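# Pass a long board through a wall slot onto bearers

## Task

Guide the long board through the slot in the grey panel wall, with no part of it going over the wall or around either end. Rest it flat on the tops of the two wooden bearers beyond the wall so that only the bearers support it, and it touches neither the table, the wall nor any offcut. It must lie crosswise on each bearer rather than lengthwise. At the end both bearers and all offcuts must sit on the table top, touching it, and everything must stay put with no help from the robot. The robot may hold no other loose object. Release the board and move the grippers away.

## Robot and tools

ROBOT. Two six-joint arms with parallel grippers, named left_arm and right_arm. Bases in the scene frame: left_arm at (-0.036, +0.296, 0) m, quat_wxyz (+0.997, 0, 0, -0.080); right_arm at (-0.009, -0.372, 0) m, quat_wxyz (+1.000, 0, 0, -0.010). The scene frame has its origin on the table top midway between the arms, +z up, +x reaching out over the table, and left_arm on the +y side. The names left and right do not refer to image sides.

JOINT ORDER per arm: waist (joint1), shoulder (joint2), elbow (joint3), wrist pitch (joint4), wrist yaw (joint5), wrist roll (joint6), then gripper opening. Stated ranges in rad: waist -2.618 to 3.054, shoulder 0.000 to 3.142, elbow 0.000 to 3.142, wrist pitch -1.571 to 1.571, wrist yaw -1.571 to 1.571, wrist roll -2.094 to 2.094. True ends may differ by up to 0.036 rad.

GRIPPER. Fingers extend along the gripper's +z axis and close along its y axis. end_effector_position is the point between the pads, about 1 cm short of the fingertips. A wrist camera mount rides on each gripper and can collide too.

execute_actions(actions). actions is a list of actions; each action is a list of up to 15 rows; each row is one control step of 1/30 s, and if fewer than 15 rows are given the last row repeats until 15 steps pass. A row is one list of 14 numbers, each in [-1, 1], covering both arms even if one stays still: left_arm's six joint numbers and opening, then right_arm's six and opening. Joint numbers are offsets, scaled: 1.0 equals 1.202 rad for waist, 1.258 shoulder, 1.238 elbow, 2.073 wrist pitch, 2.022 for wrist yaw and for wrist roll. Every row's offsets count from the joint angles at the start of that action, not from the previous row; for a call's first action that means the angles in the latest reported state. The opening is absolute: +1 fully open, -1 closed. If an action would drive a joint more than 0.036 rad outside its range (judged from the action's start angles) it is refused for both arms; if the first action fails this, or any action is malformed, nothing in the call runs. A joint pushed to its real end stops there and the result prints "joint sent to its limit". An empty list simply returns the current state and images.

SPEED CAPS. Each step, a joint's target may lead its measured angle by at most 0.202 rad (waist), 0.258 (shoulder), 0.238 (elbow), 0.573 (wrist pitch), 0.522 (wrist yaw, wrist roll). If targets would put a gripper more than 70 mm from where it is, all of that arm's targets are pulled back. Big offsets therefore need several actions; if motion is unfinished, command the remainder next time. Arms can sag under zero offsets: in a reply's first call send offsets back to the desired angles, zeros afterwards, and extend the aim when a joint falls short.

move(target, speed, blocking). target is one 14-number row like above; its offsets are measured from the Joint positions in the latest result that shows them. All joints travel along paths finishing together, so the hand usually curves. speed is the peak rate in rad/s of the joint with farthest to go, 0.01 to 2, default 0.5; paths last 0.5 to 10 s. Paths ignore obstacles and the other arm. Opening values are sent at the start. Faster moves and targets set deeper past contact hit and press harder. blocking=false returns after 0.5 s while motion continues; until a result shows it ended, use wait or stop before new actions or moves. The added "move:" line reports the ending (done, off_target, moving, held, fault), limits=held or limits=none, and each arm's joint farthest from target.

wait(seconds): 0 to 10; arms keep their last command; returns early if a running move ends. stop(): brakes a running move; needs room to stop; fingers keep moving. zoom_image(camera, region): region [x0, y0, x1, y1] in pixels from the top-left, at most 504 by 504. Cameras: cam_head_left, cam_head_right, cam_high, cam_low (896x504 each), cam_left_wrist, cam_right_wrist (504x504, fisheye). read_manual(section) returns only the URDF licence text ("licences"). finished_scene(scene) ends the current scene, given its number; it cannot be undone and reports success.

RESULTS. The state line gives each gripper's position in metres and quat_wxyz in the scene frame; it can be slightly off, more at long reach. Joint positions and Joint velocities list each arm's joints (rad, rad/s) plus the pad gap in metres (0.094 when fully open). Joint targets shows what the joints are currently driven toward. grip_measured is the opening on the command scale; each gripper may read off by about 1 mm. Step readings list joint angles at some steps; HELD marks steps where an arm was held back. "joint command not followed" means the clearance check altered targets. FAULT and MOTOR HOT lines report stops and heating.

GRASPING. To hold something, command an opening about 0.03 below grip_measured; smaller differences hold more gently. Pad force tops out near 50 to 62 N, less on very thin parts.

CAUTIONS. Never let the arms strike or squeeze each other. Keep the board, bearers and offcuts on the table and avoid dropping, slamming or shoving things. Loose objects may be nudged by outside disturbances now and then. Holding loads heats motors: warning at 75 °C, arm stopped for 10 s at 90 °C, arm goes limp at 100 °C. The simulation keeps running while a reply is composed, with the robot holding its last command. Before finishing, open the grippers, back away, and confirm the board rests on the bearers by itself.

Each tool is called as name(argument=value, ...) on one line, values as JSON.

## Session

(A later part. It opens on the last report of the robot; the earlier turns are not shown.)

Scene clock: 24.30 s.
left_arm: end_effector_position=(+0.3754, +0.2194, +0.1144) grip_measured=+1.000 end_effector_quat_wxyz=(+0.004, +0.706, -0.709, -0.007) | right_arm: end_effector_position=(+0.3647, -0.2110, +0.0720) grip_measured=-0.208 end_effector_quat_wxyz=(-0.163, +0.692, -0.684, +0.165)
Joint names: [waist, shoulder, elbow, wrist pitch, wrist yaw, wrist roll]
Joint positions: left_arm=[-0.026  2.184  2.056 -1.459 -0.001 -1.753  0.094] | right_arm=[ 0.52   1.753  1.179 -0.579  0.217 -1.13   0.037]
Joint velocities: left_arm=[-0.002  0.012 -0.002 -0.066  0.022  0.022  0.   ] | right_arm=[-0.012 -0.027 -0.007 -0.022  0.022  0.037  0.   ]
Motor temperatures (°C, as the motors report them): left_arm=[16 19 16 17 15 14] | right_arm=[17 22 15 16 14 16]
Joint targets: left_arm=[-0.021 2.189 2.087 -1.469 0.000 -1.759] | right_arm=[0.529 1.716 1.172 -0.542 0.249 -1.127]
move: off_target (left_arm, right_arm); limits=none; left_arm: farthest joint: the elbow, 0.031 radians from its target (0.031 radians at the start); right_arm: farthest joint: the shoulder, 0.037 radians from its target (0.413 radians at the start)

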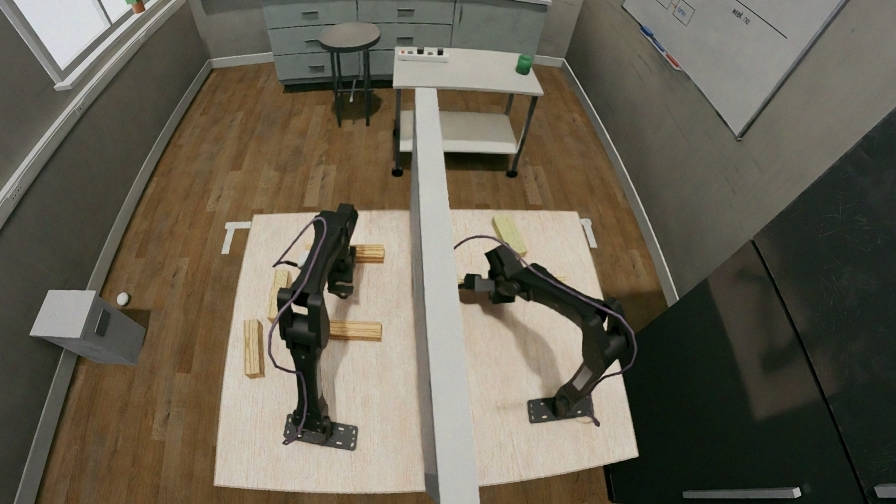

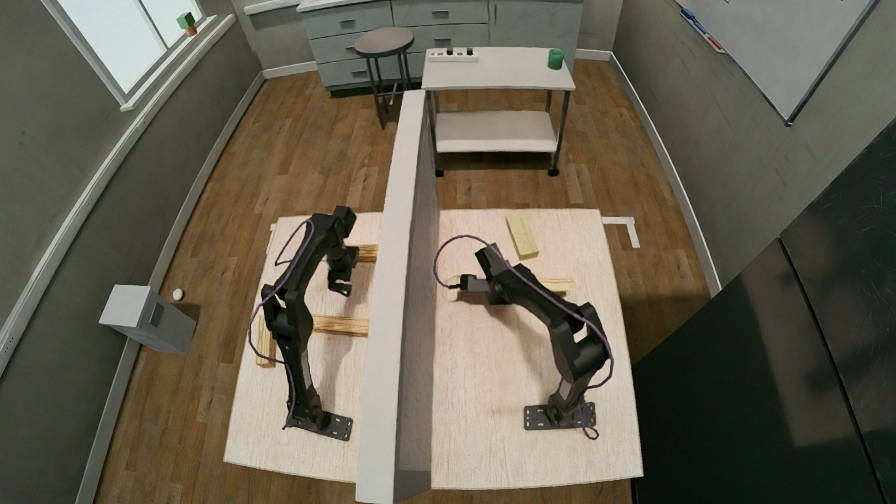

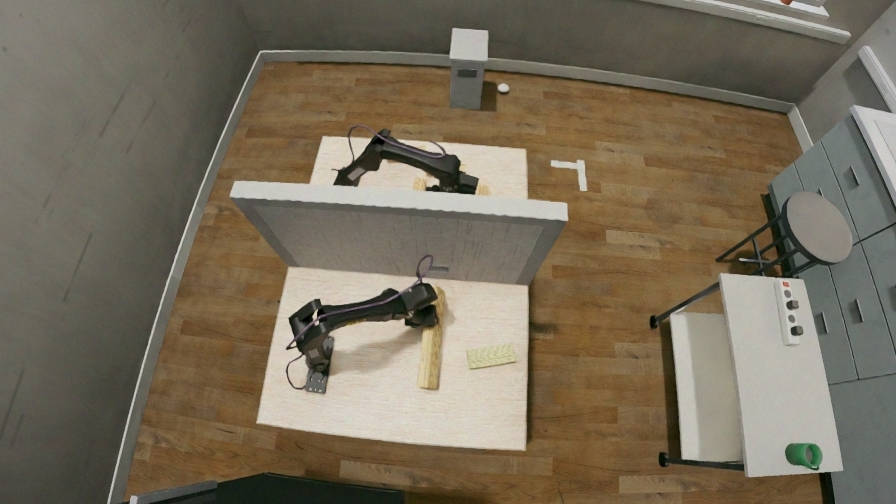

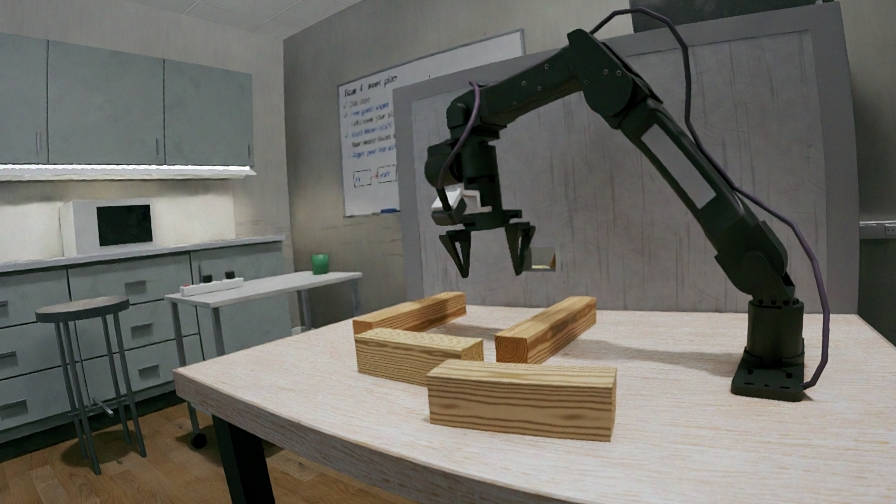

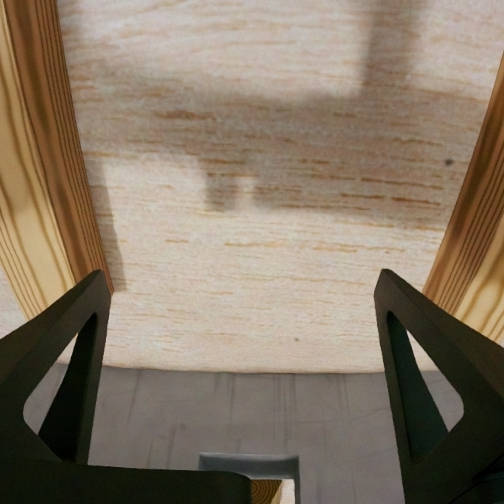

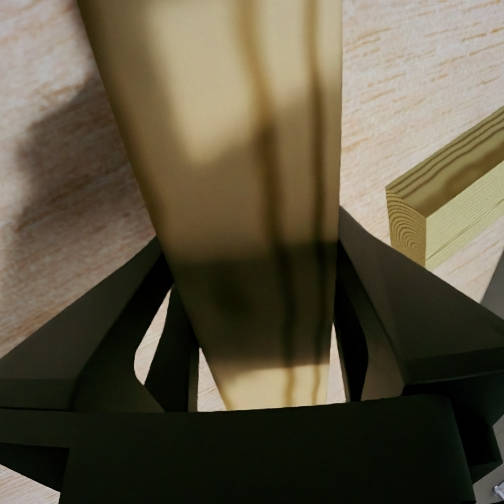

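move(target=[0.0042, 0.004, 0.025, -0.0048, 0.001, -0.003, 1, 0.0591, -0.0556, -0.4426, 0.5364, 0.1474, -0.0702, -0.25], speed=0.7)

Scene clock: 27.17 s.
left_arm: end_effector_position=(+0.3753, +0.2194, +0.1144) grip_measured=+1.000 end_effector_quat_wxyz=(+0.004, +0.706, -0.708, -0.007) | right_arm: end_effector_position=(+0.3835, -0.2218, +0.0564) grip_measured=-0.207 end_effector_quat_wxyz=(-0.343, +0.616, -0.616, +0.351)
Joint names: [waist, shoulder, elbow, wrist pitch, wrist yaw, wrist roll]
Joint positions: left_arm=[-0.026  2.184  2.056 -1.459 -0.001 -1.754  0.094] | right_arm=[ 0.581  1.724  0.634  0.465  0.48  -1.261  0.037]
Joint velocities: left_arm=[-0.022 -0.012  0.002  0.022  0.022 -0.081  0.   ] | right_arm=[-0.002  0.017 -0.007  0.095 -0.022 -0.051 -0.   ]
Motor temperatures (°C, as the motors report them): left_arm=[16 19 17 17 15 14] | right_arm=[17 22 15 17 14 16]
Joint targets: left_arm=[-0.021 2.189 2.087 -1.469 0.001 -1.759] | right_arm=[0.591 1.683 0.630 0.533 0.516 -1.272]
move: off_target (left_arm, right_arm); limits=none; left_arm: farthest joint: the elbow, 0.031 radians from its target (0.031 radians at the start); right_arm: farthest joint: the wrist pitch, 0.068 radians from its target (1.112 radians at the start)

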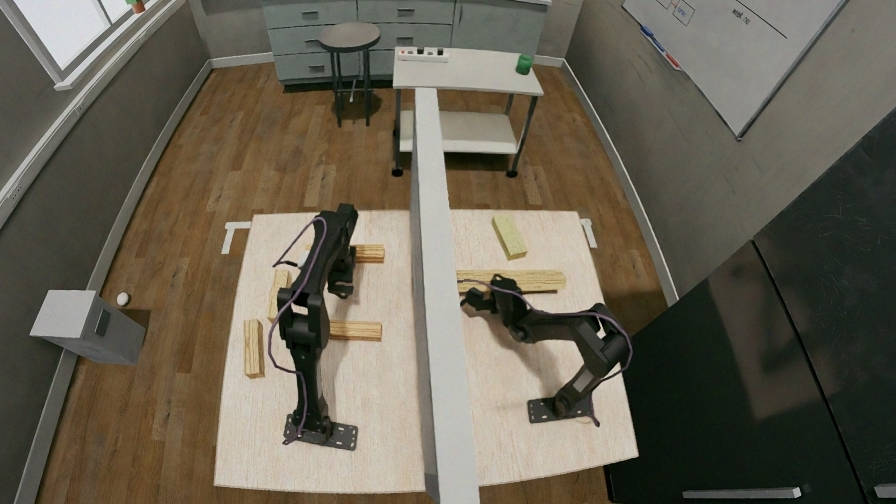

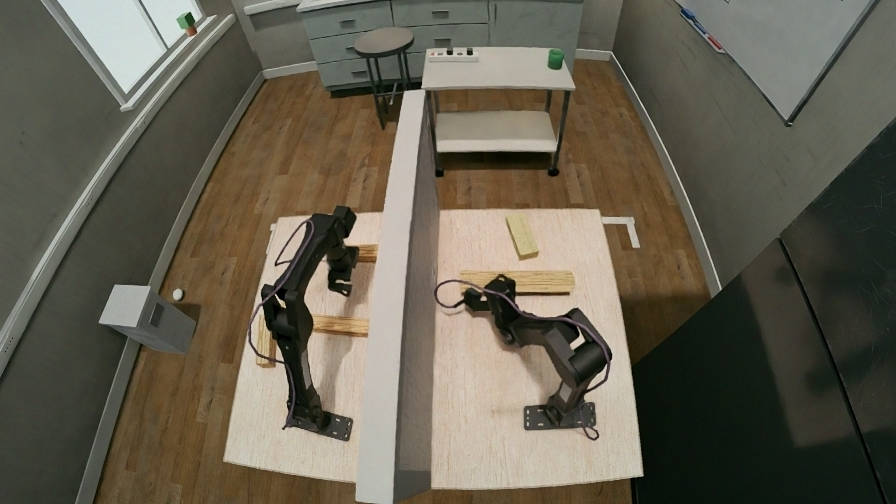

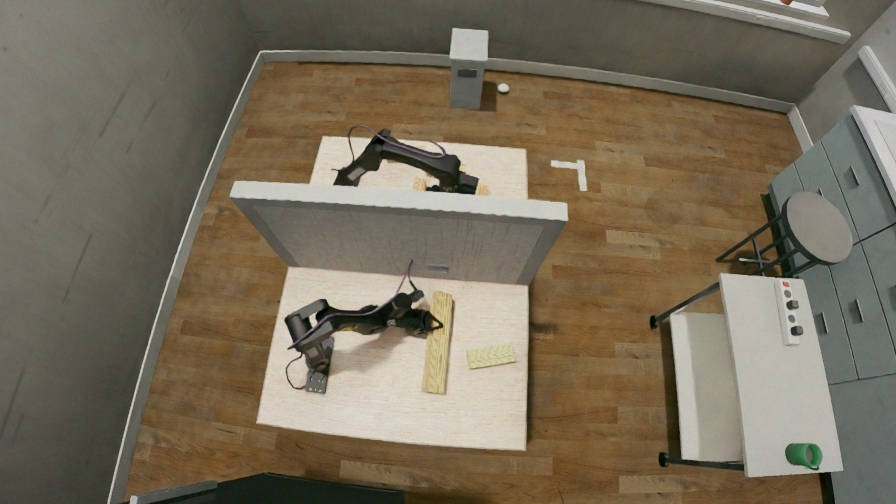

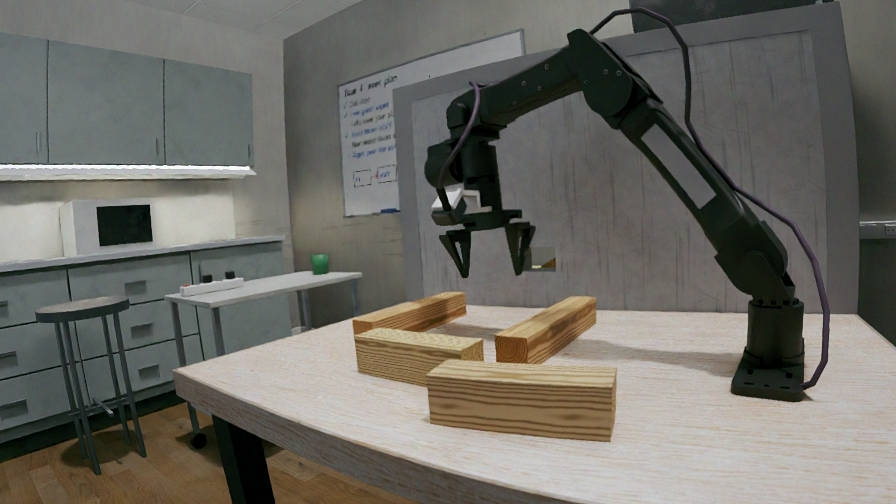

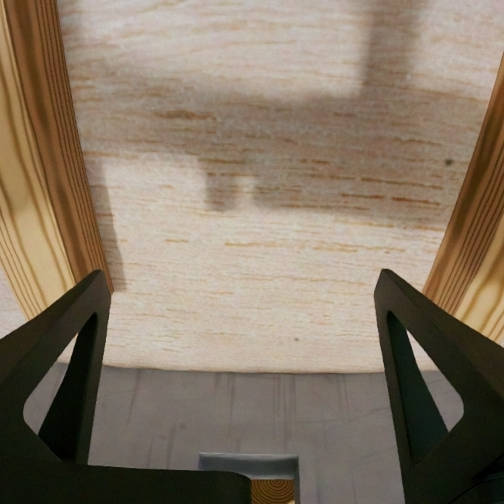

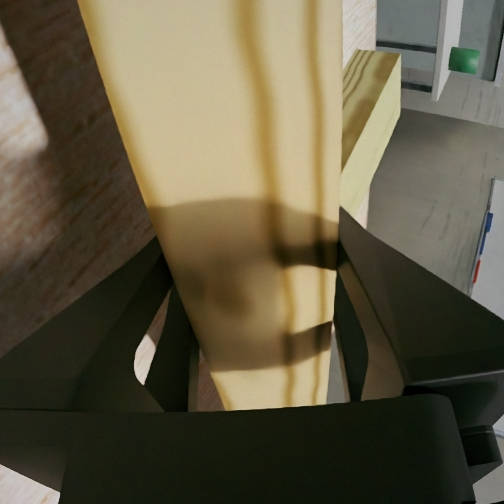

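move(target=[0.0042, 0.004, 0.025, -0.0048, 0.001, -0.003, 1, 0.0258, 0.1486, -0.0994, 0.2590, 0.0430, -0.0341, -0.25], speed=0.4)

Scene clock: 30.07 s.
left_arm: end_effector_position=(+0.3753, +0.2193, +0.1144) grip_measured=+1.000 end_effector_quat_wxyz=(+0.004, +0.706, -0.708, -0.007) | right_arm: end_effector_position=(+0.3840, -0.2214, +0.0367) grip_measured=-0.207 end_effector_quat_wxyz=(-0.391, +0.587, -0.590, +0.393)
Joint names: [waist, shoulder, elbow, wrist pitch, wrist yaw, wrist roll]
Joint positions: left_arm=[-0.026  2.184  2.056 -1.459 -0.    -1.755  0.094] | right_arm=[ 0.603  1.914  0.52   0.93   0.536 -1.32   0.037]
Joint velocities: left_arm=[ 0.002 -0.012 -0.002  0.022 -0.037  0.037  0.   ] | right_arm=[ 0.002 -0.002 -0.012  0.022 -0.037  0.051  0.   ]
Motor temperatures (°C, as the motors report them): left_arm=[16 20 17 17 15 14] | right_arm=[17 22 15 18 14 16]
Joint targets: left_arm=[-0.021 2.189 2.087 -1.469 0.001 -1.760] | right_arm=[0.612 1.911 0.511 1.002 0.567 -1.329]
move: off_target (left_arm, right_arm); limits=none; left_arm: farthest joint: the elbow, 0.031 radians from its target (0.031 radians at the start); right_arm: farthest joint: the wrist pitch, 0.072 radians from its target (0.536 radians at the start)

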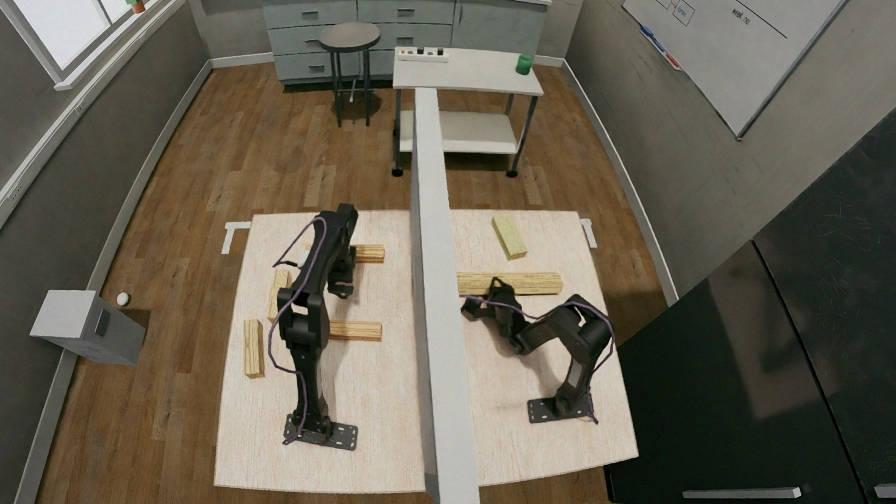

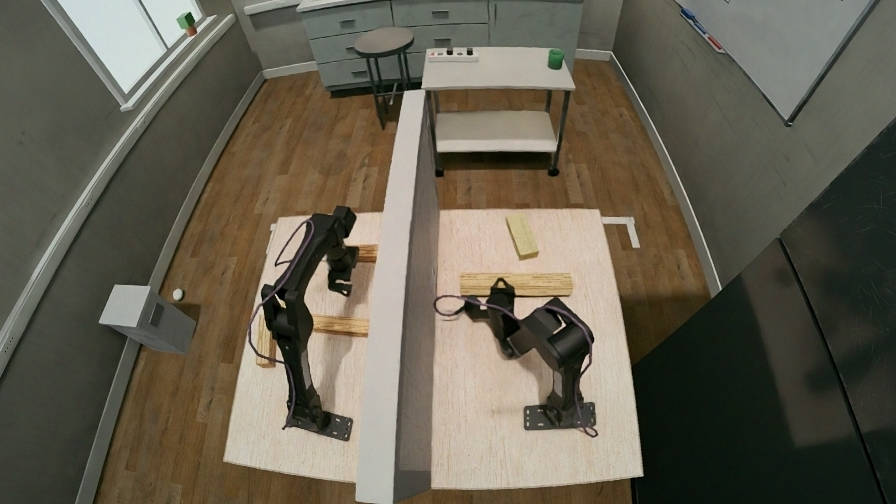

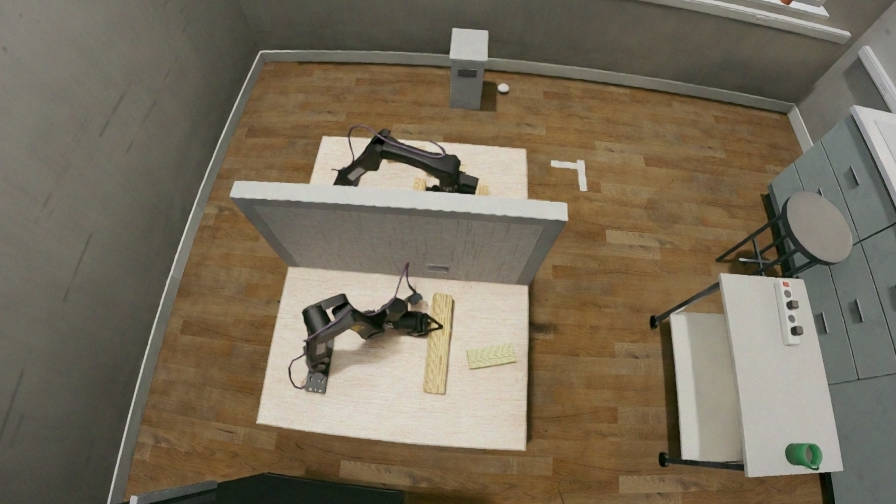

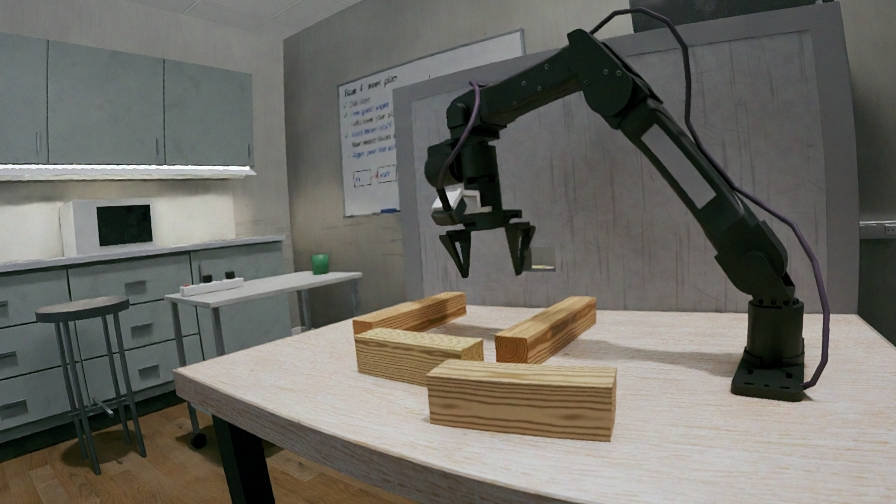

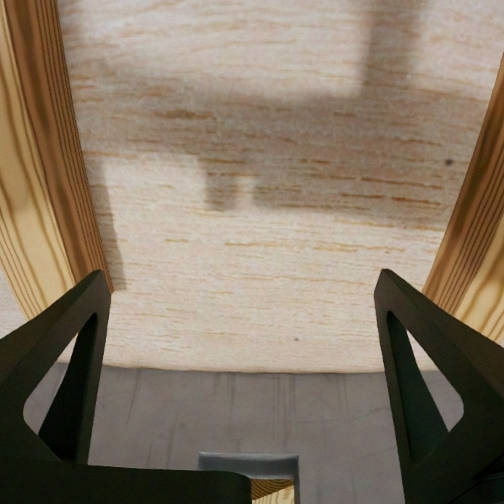

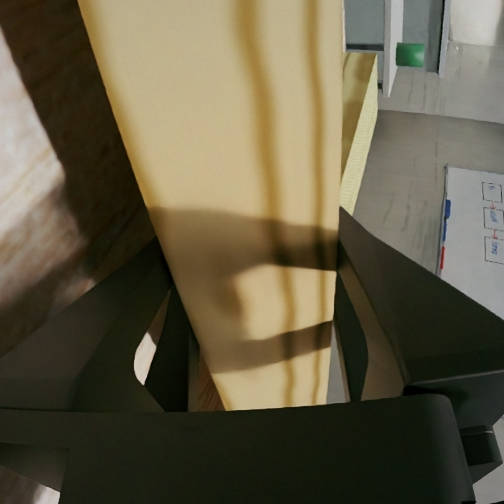

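move(target=[0.0042, 0.004, 0.025, -0.0048, 0.001, -0.003, 1, 0.0075, -0.0024, -0.0073, 0.0145, 0.0074, -0.0025, 0.128], speed=0.2)

Scene clock: 32.87 s.
left_arm: end_effector_position=(+0.3753, +0.2192, +0.1144) grip_measured=+1.000 end_effector_quat_wxyz=(+0.004, +0.706, -0.708, -0.006) | right_arm: end_effector_position=(+0.3831, -0.2218, +0.0346) grip_measured=+0.125 end_effector_quat_wxyz=(-0.386, +0.591, -0.589, +0.393)
Joint names: [waist, shoulder, elbow, wrist pitch, wrist yaw, wrist roll]
Joint positions: left_arm=[-0.026  2.184  2.056 -1.459  0.    -1.756  0.094] | right_arm=[ 0.603  1.914  0.52   0.919  0.535 -1.326  0.053]
Joint velocities: left_arm=[-0.002 -0.002 -0.012 -0.007  0.007  0.022  0.   ] | right_arm=[ 0.007 -0.002  0.002  0.007 -0.037  0.007 -0.   ]
Motor temperatures (°C, as the motors report them): left_arm=[16 20 17 17 15 14] | right_arm=[17 22 15 19 14 16]
Joint targets: left_arm=[-0.021 2.189 2.087 -1.469 0.002 -1.761] | right_arm=[0.612 1.910 0.511 0.960 0.551 -1.325]
move: off_target (left_arm, right_arm); limits=none; left_arm: farthest joint: the elbow, 0.031 radians from its target (0.031 radians at the start); right_arm: farthest joint: the wrist pitch, 0.041 radians from its target (0.030 radians at the start)

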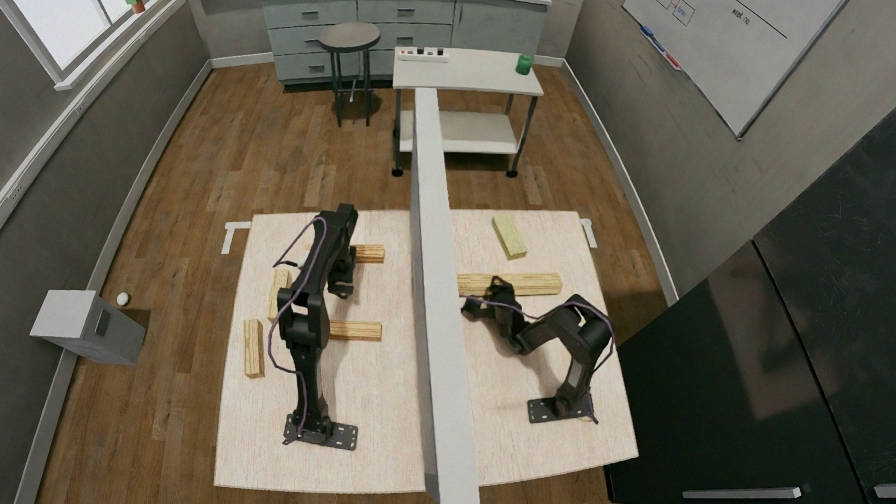

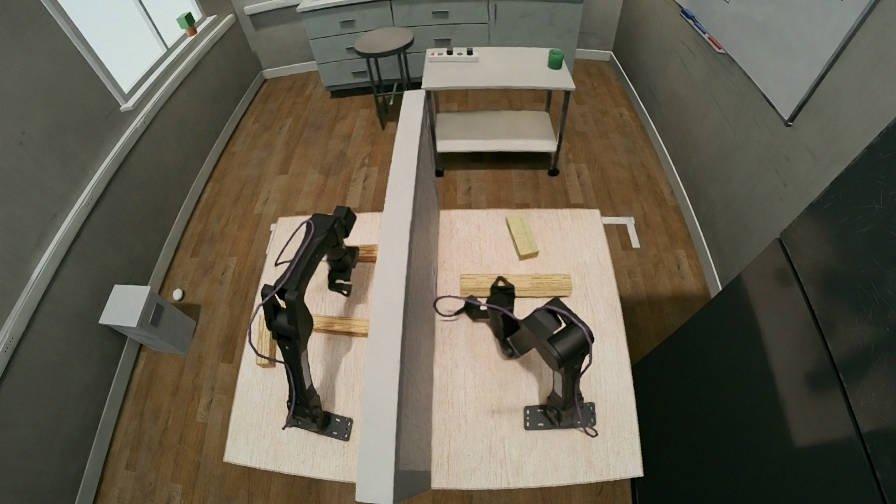

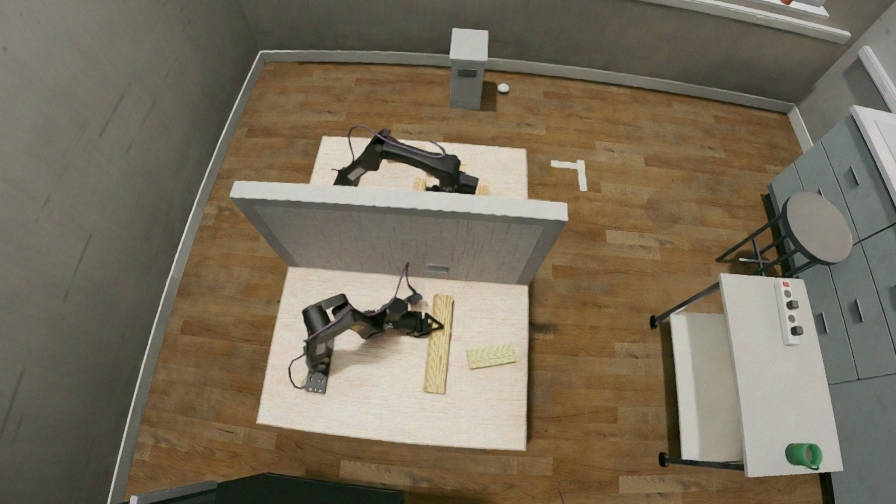

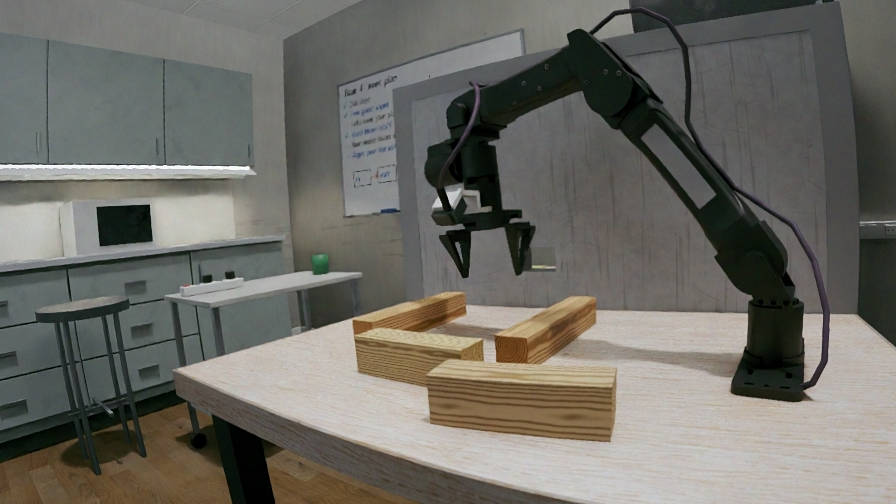

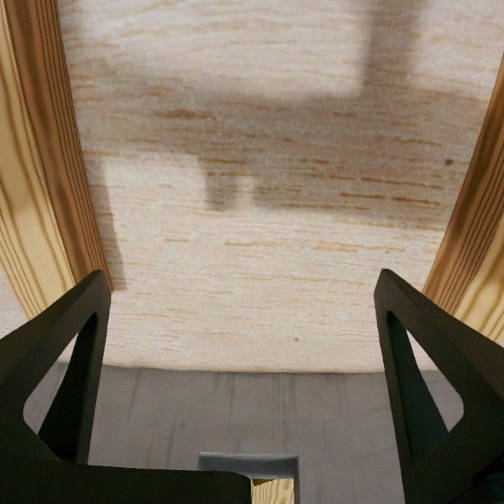

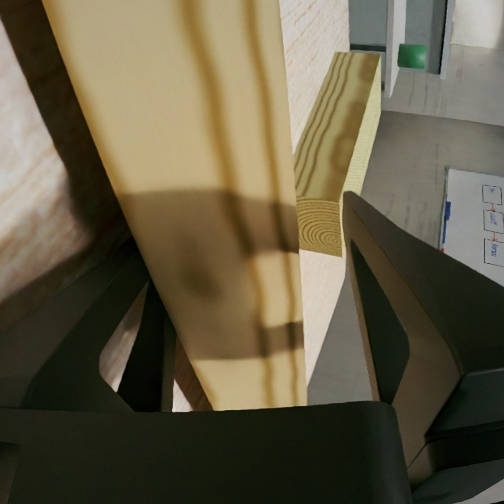

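move(target=[0.0042, 0.004, 0.025, -0.0048, 0.001, -0.003, 1, 0.1032, -0.1097, -0.1373, 0.0169, 0.0544, 0.0386, 0.128], speed=0.15)

Scene clock: 34.67 s.
left_arm: end_effector_position=(+0.3753, +0.2192, +0.1144) grip_measured=+1.000 end_effector_quat_wxyz=(+0.005, +0.707, -0.708, -0.006) | right_arm: end_effector_position=(+0.3368, -0.2189, +0.0420) grip_measured=+0.125 end_effector_quat_wxyz=(-0.397, +0.586, -0.587, +0.393)
Joint names: [waist, shoulder, elbow, wrist pitch, wrist yaw, wrist roll]
Joint positions: left_arm=[-0.026  2.184  2.056 -1.459  0.    -1.756  0.094] | right_arm=[ 0.718  1.799  0.371  0.942  0.634 -1.263  0.053]
Joint velocities: left_arm=[-0.002 -0.022  0.002  0.037 -0.022 -0.007  0.   ] | right_arm=[ 0.007 -0.002 -0.007  0.007 -0.007 -0.037  0.   ]
Motor temperatures (°C, as the motors report them): left_arm=[16 20 17 17 15 14] | right_arm=[17 22 15 20 14 16]
Joint targets: left_arm=[-0.021 2.189 2.087 -1.469 0.002 -1.761] | right_arm=[0.727 1.775 0.350 0.954 0.645 -1.248]
move: off_target (left_arm, right_arm); limits=none; left_arm: farthest joint: the elbow, 0.031 radians from its target (0.031 radians at the start); right_arm: farthest joint: the shoulder, 0.023 radians from its target (0.138 radians at the start)

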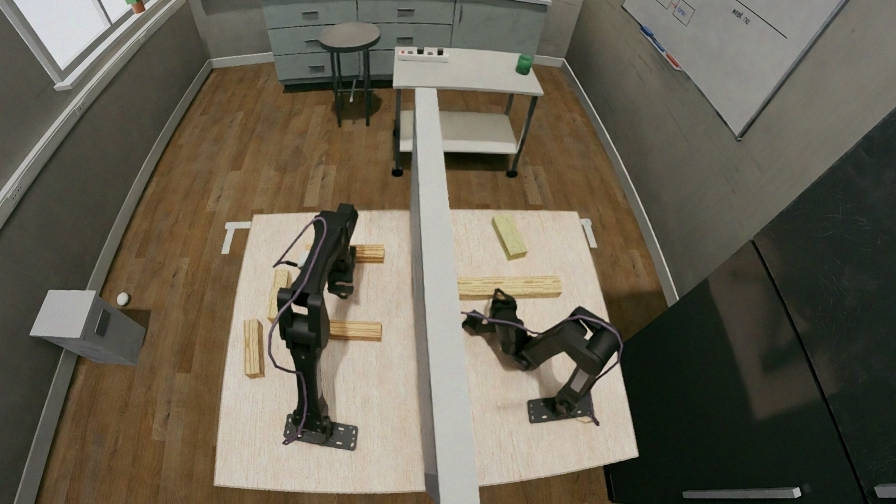

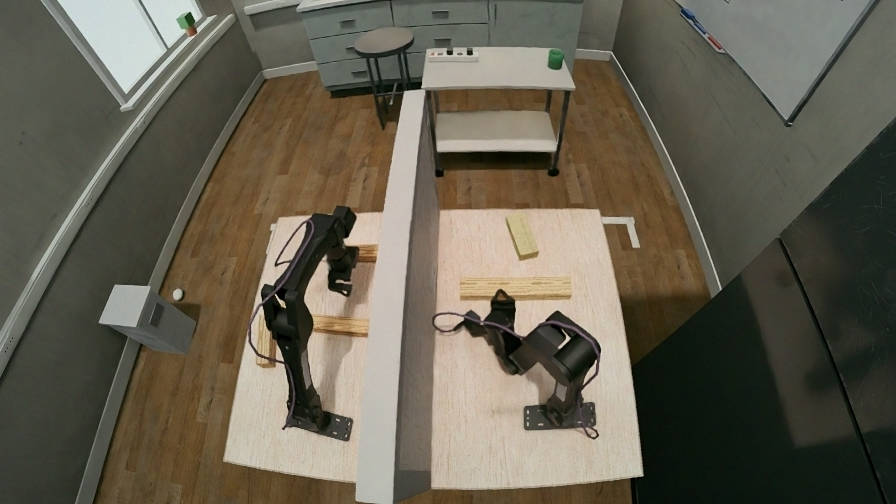

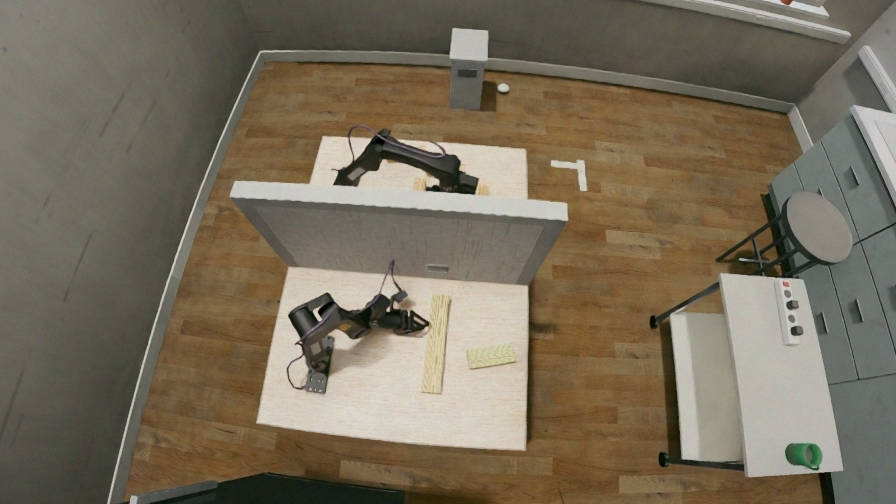

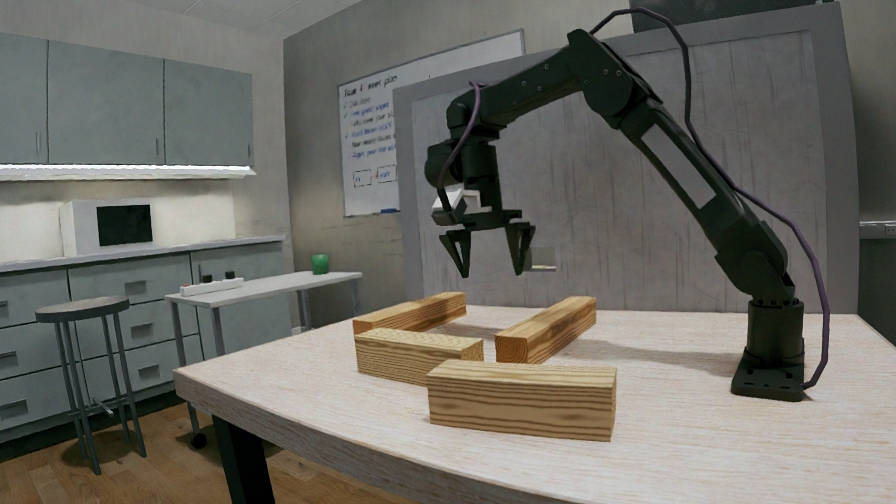

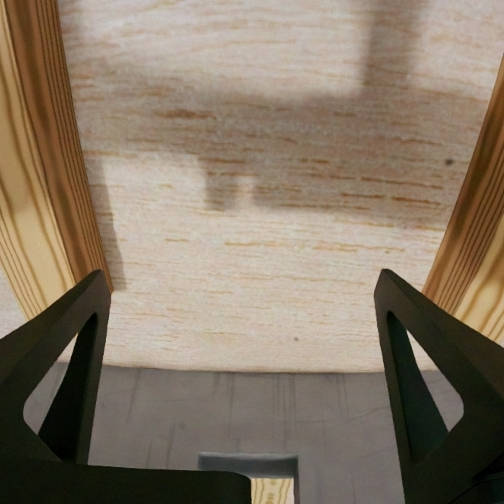

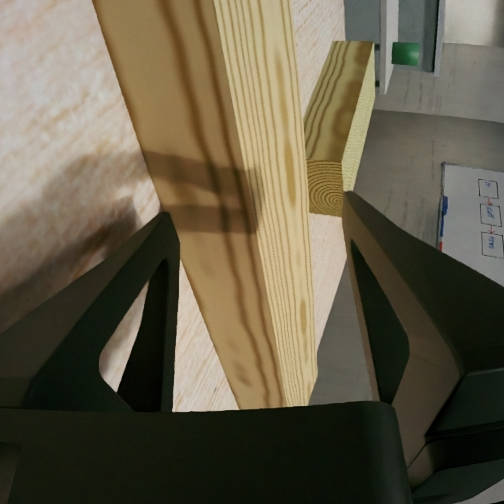

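move(target=[-0.1048, 0.0191, 0.1099, 0.0391, 0.2112, -0.0776, 1, 0.0, -0.215, -0.05, 0.005, 0.0, 0.0, 0.128], speed=0.8)

Scene clock: 37.67 s.
left_arm: end_effector_position=(+0.3773, +0.0867, +0.1541) grip_measured=+1.000 end_effector_quat_wxyz=(+0.152, +0.686, -0.693, +0.161) | right_arm: end_effector_position=(+0.3355, -0.2201, +0.1162) grip_measured=+0.125 end_effector_quat_wxyz=(-0.482, +0.524, -0.577, +0.400)
Joint names: [waist, shoulder, elbow, wrist pitch, wrist yaw, wrist roll]
Joint positions: left_arm=[-0.153  2.196  2.163 -1.38   0.419 -1.908  0.094] | right_arm=[ 0.718  1.549  0.332  0.946  0.634 -1.266  0.053]
Joint velocities: left_arm=[ 0.002 -0.012 -0.012  0.051 -0.037 -0.007  0.   ] | right_arm=[-0.022  0.002 -0.002  0.007  0.037 -0.022 -0.   ]
Motor temperatures (°C, as the motors report them): left_arm=[16 20 17 17 15 14] | right_arm=[17 21 15 20 14 16]
Joint targets: left_arm=[-0.152 2.208 2.192 -1.378 0.428 -1.913] | right_arm=[0.718 1.528 0.309 0.952 0.633 -1.263]
move: off_target (left_arm, right_arm); limits=none; left_arm: farthest joint: the elbow, 0.029 radians from its target (0.136 radians at the start); right_arm: farthest joint: the elbow, 0.023 radians from its target (0.062 radians at the start)

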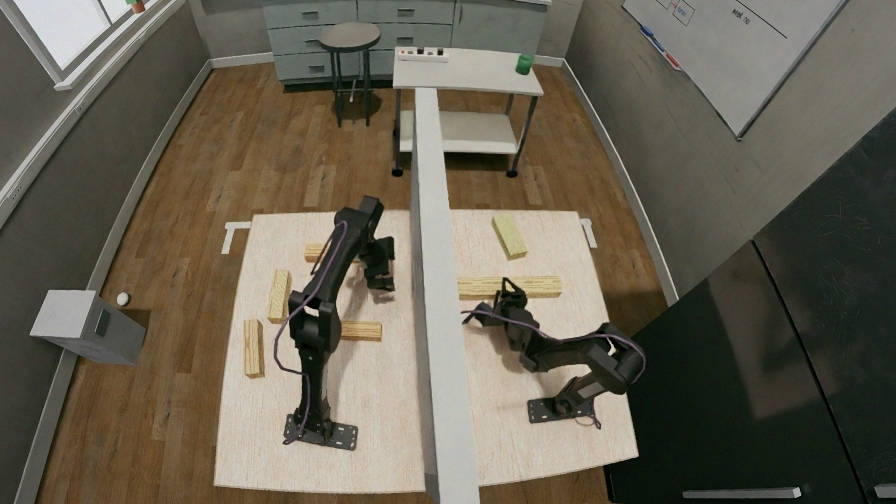

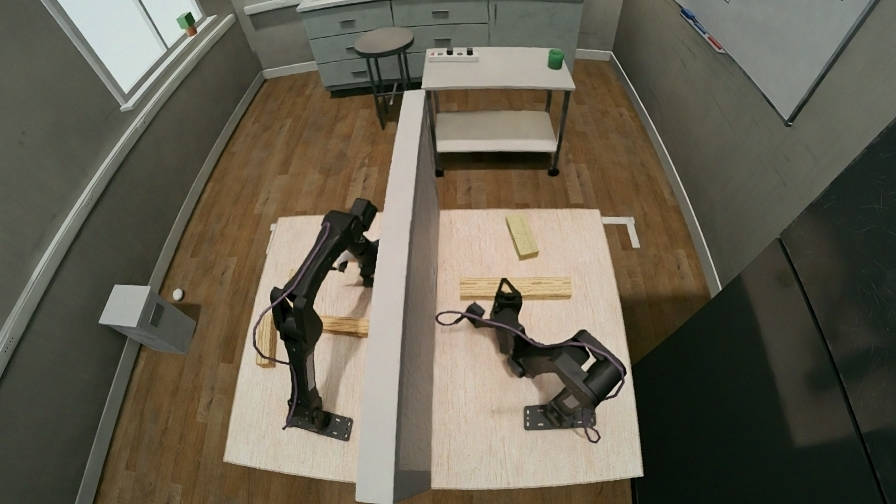

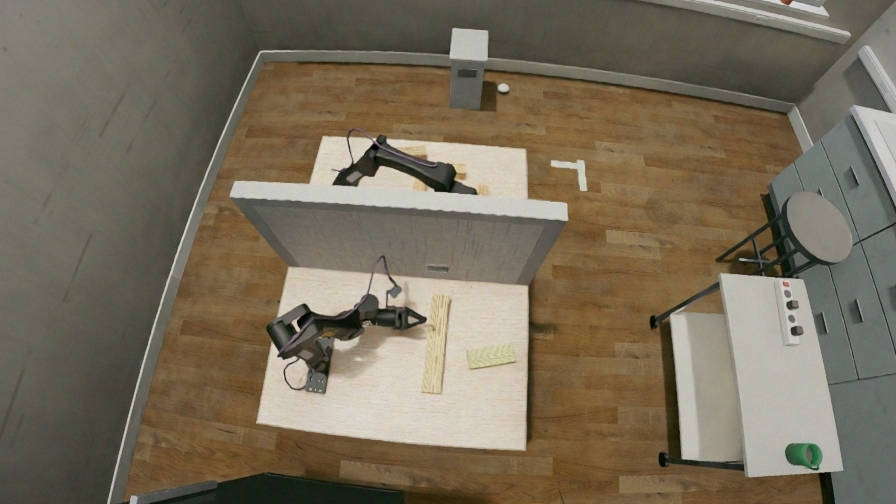

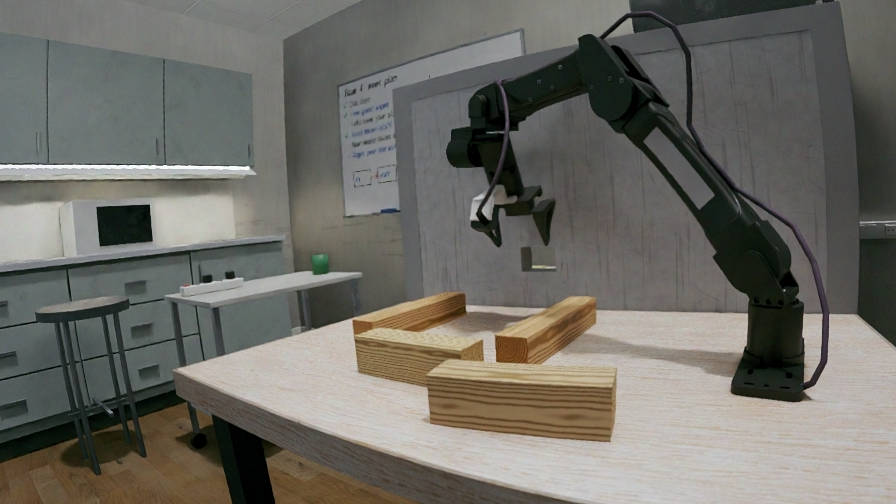

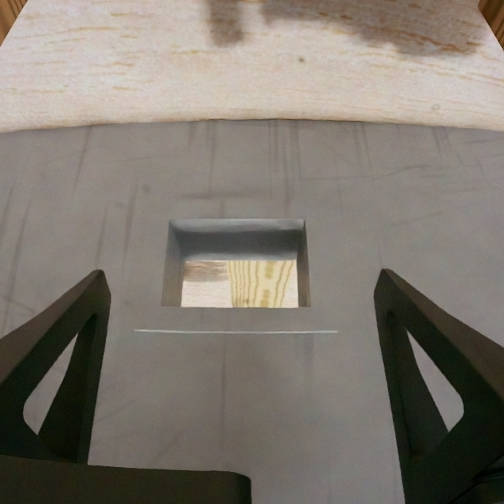

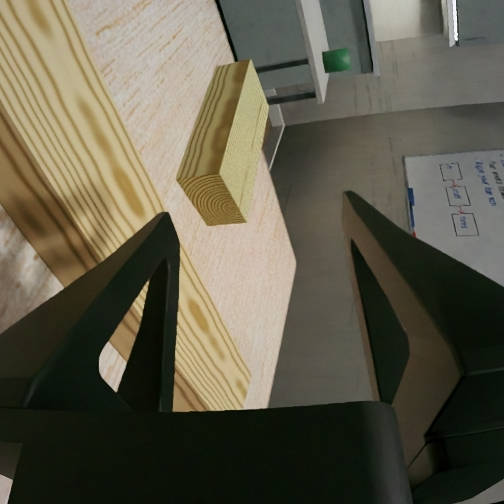

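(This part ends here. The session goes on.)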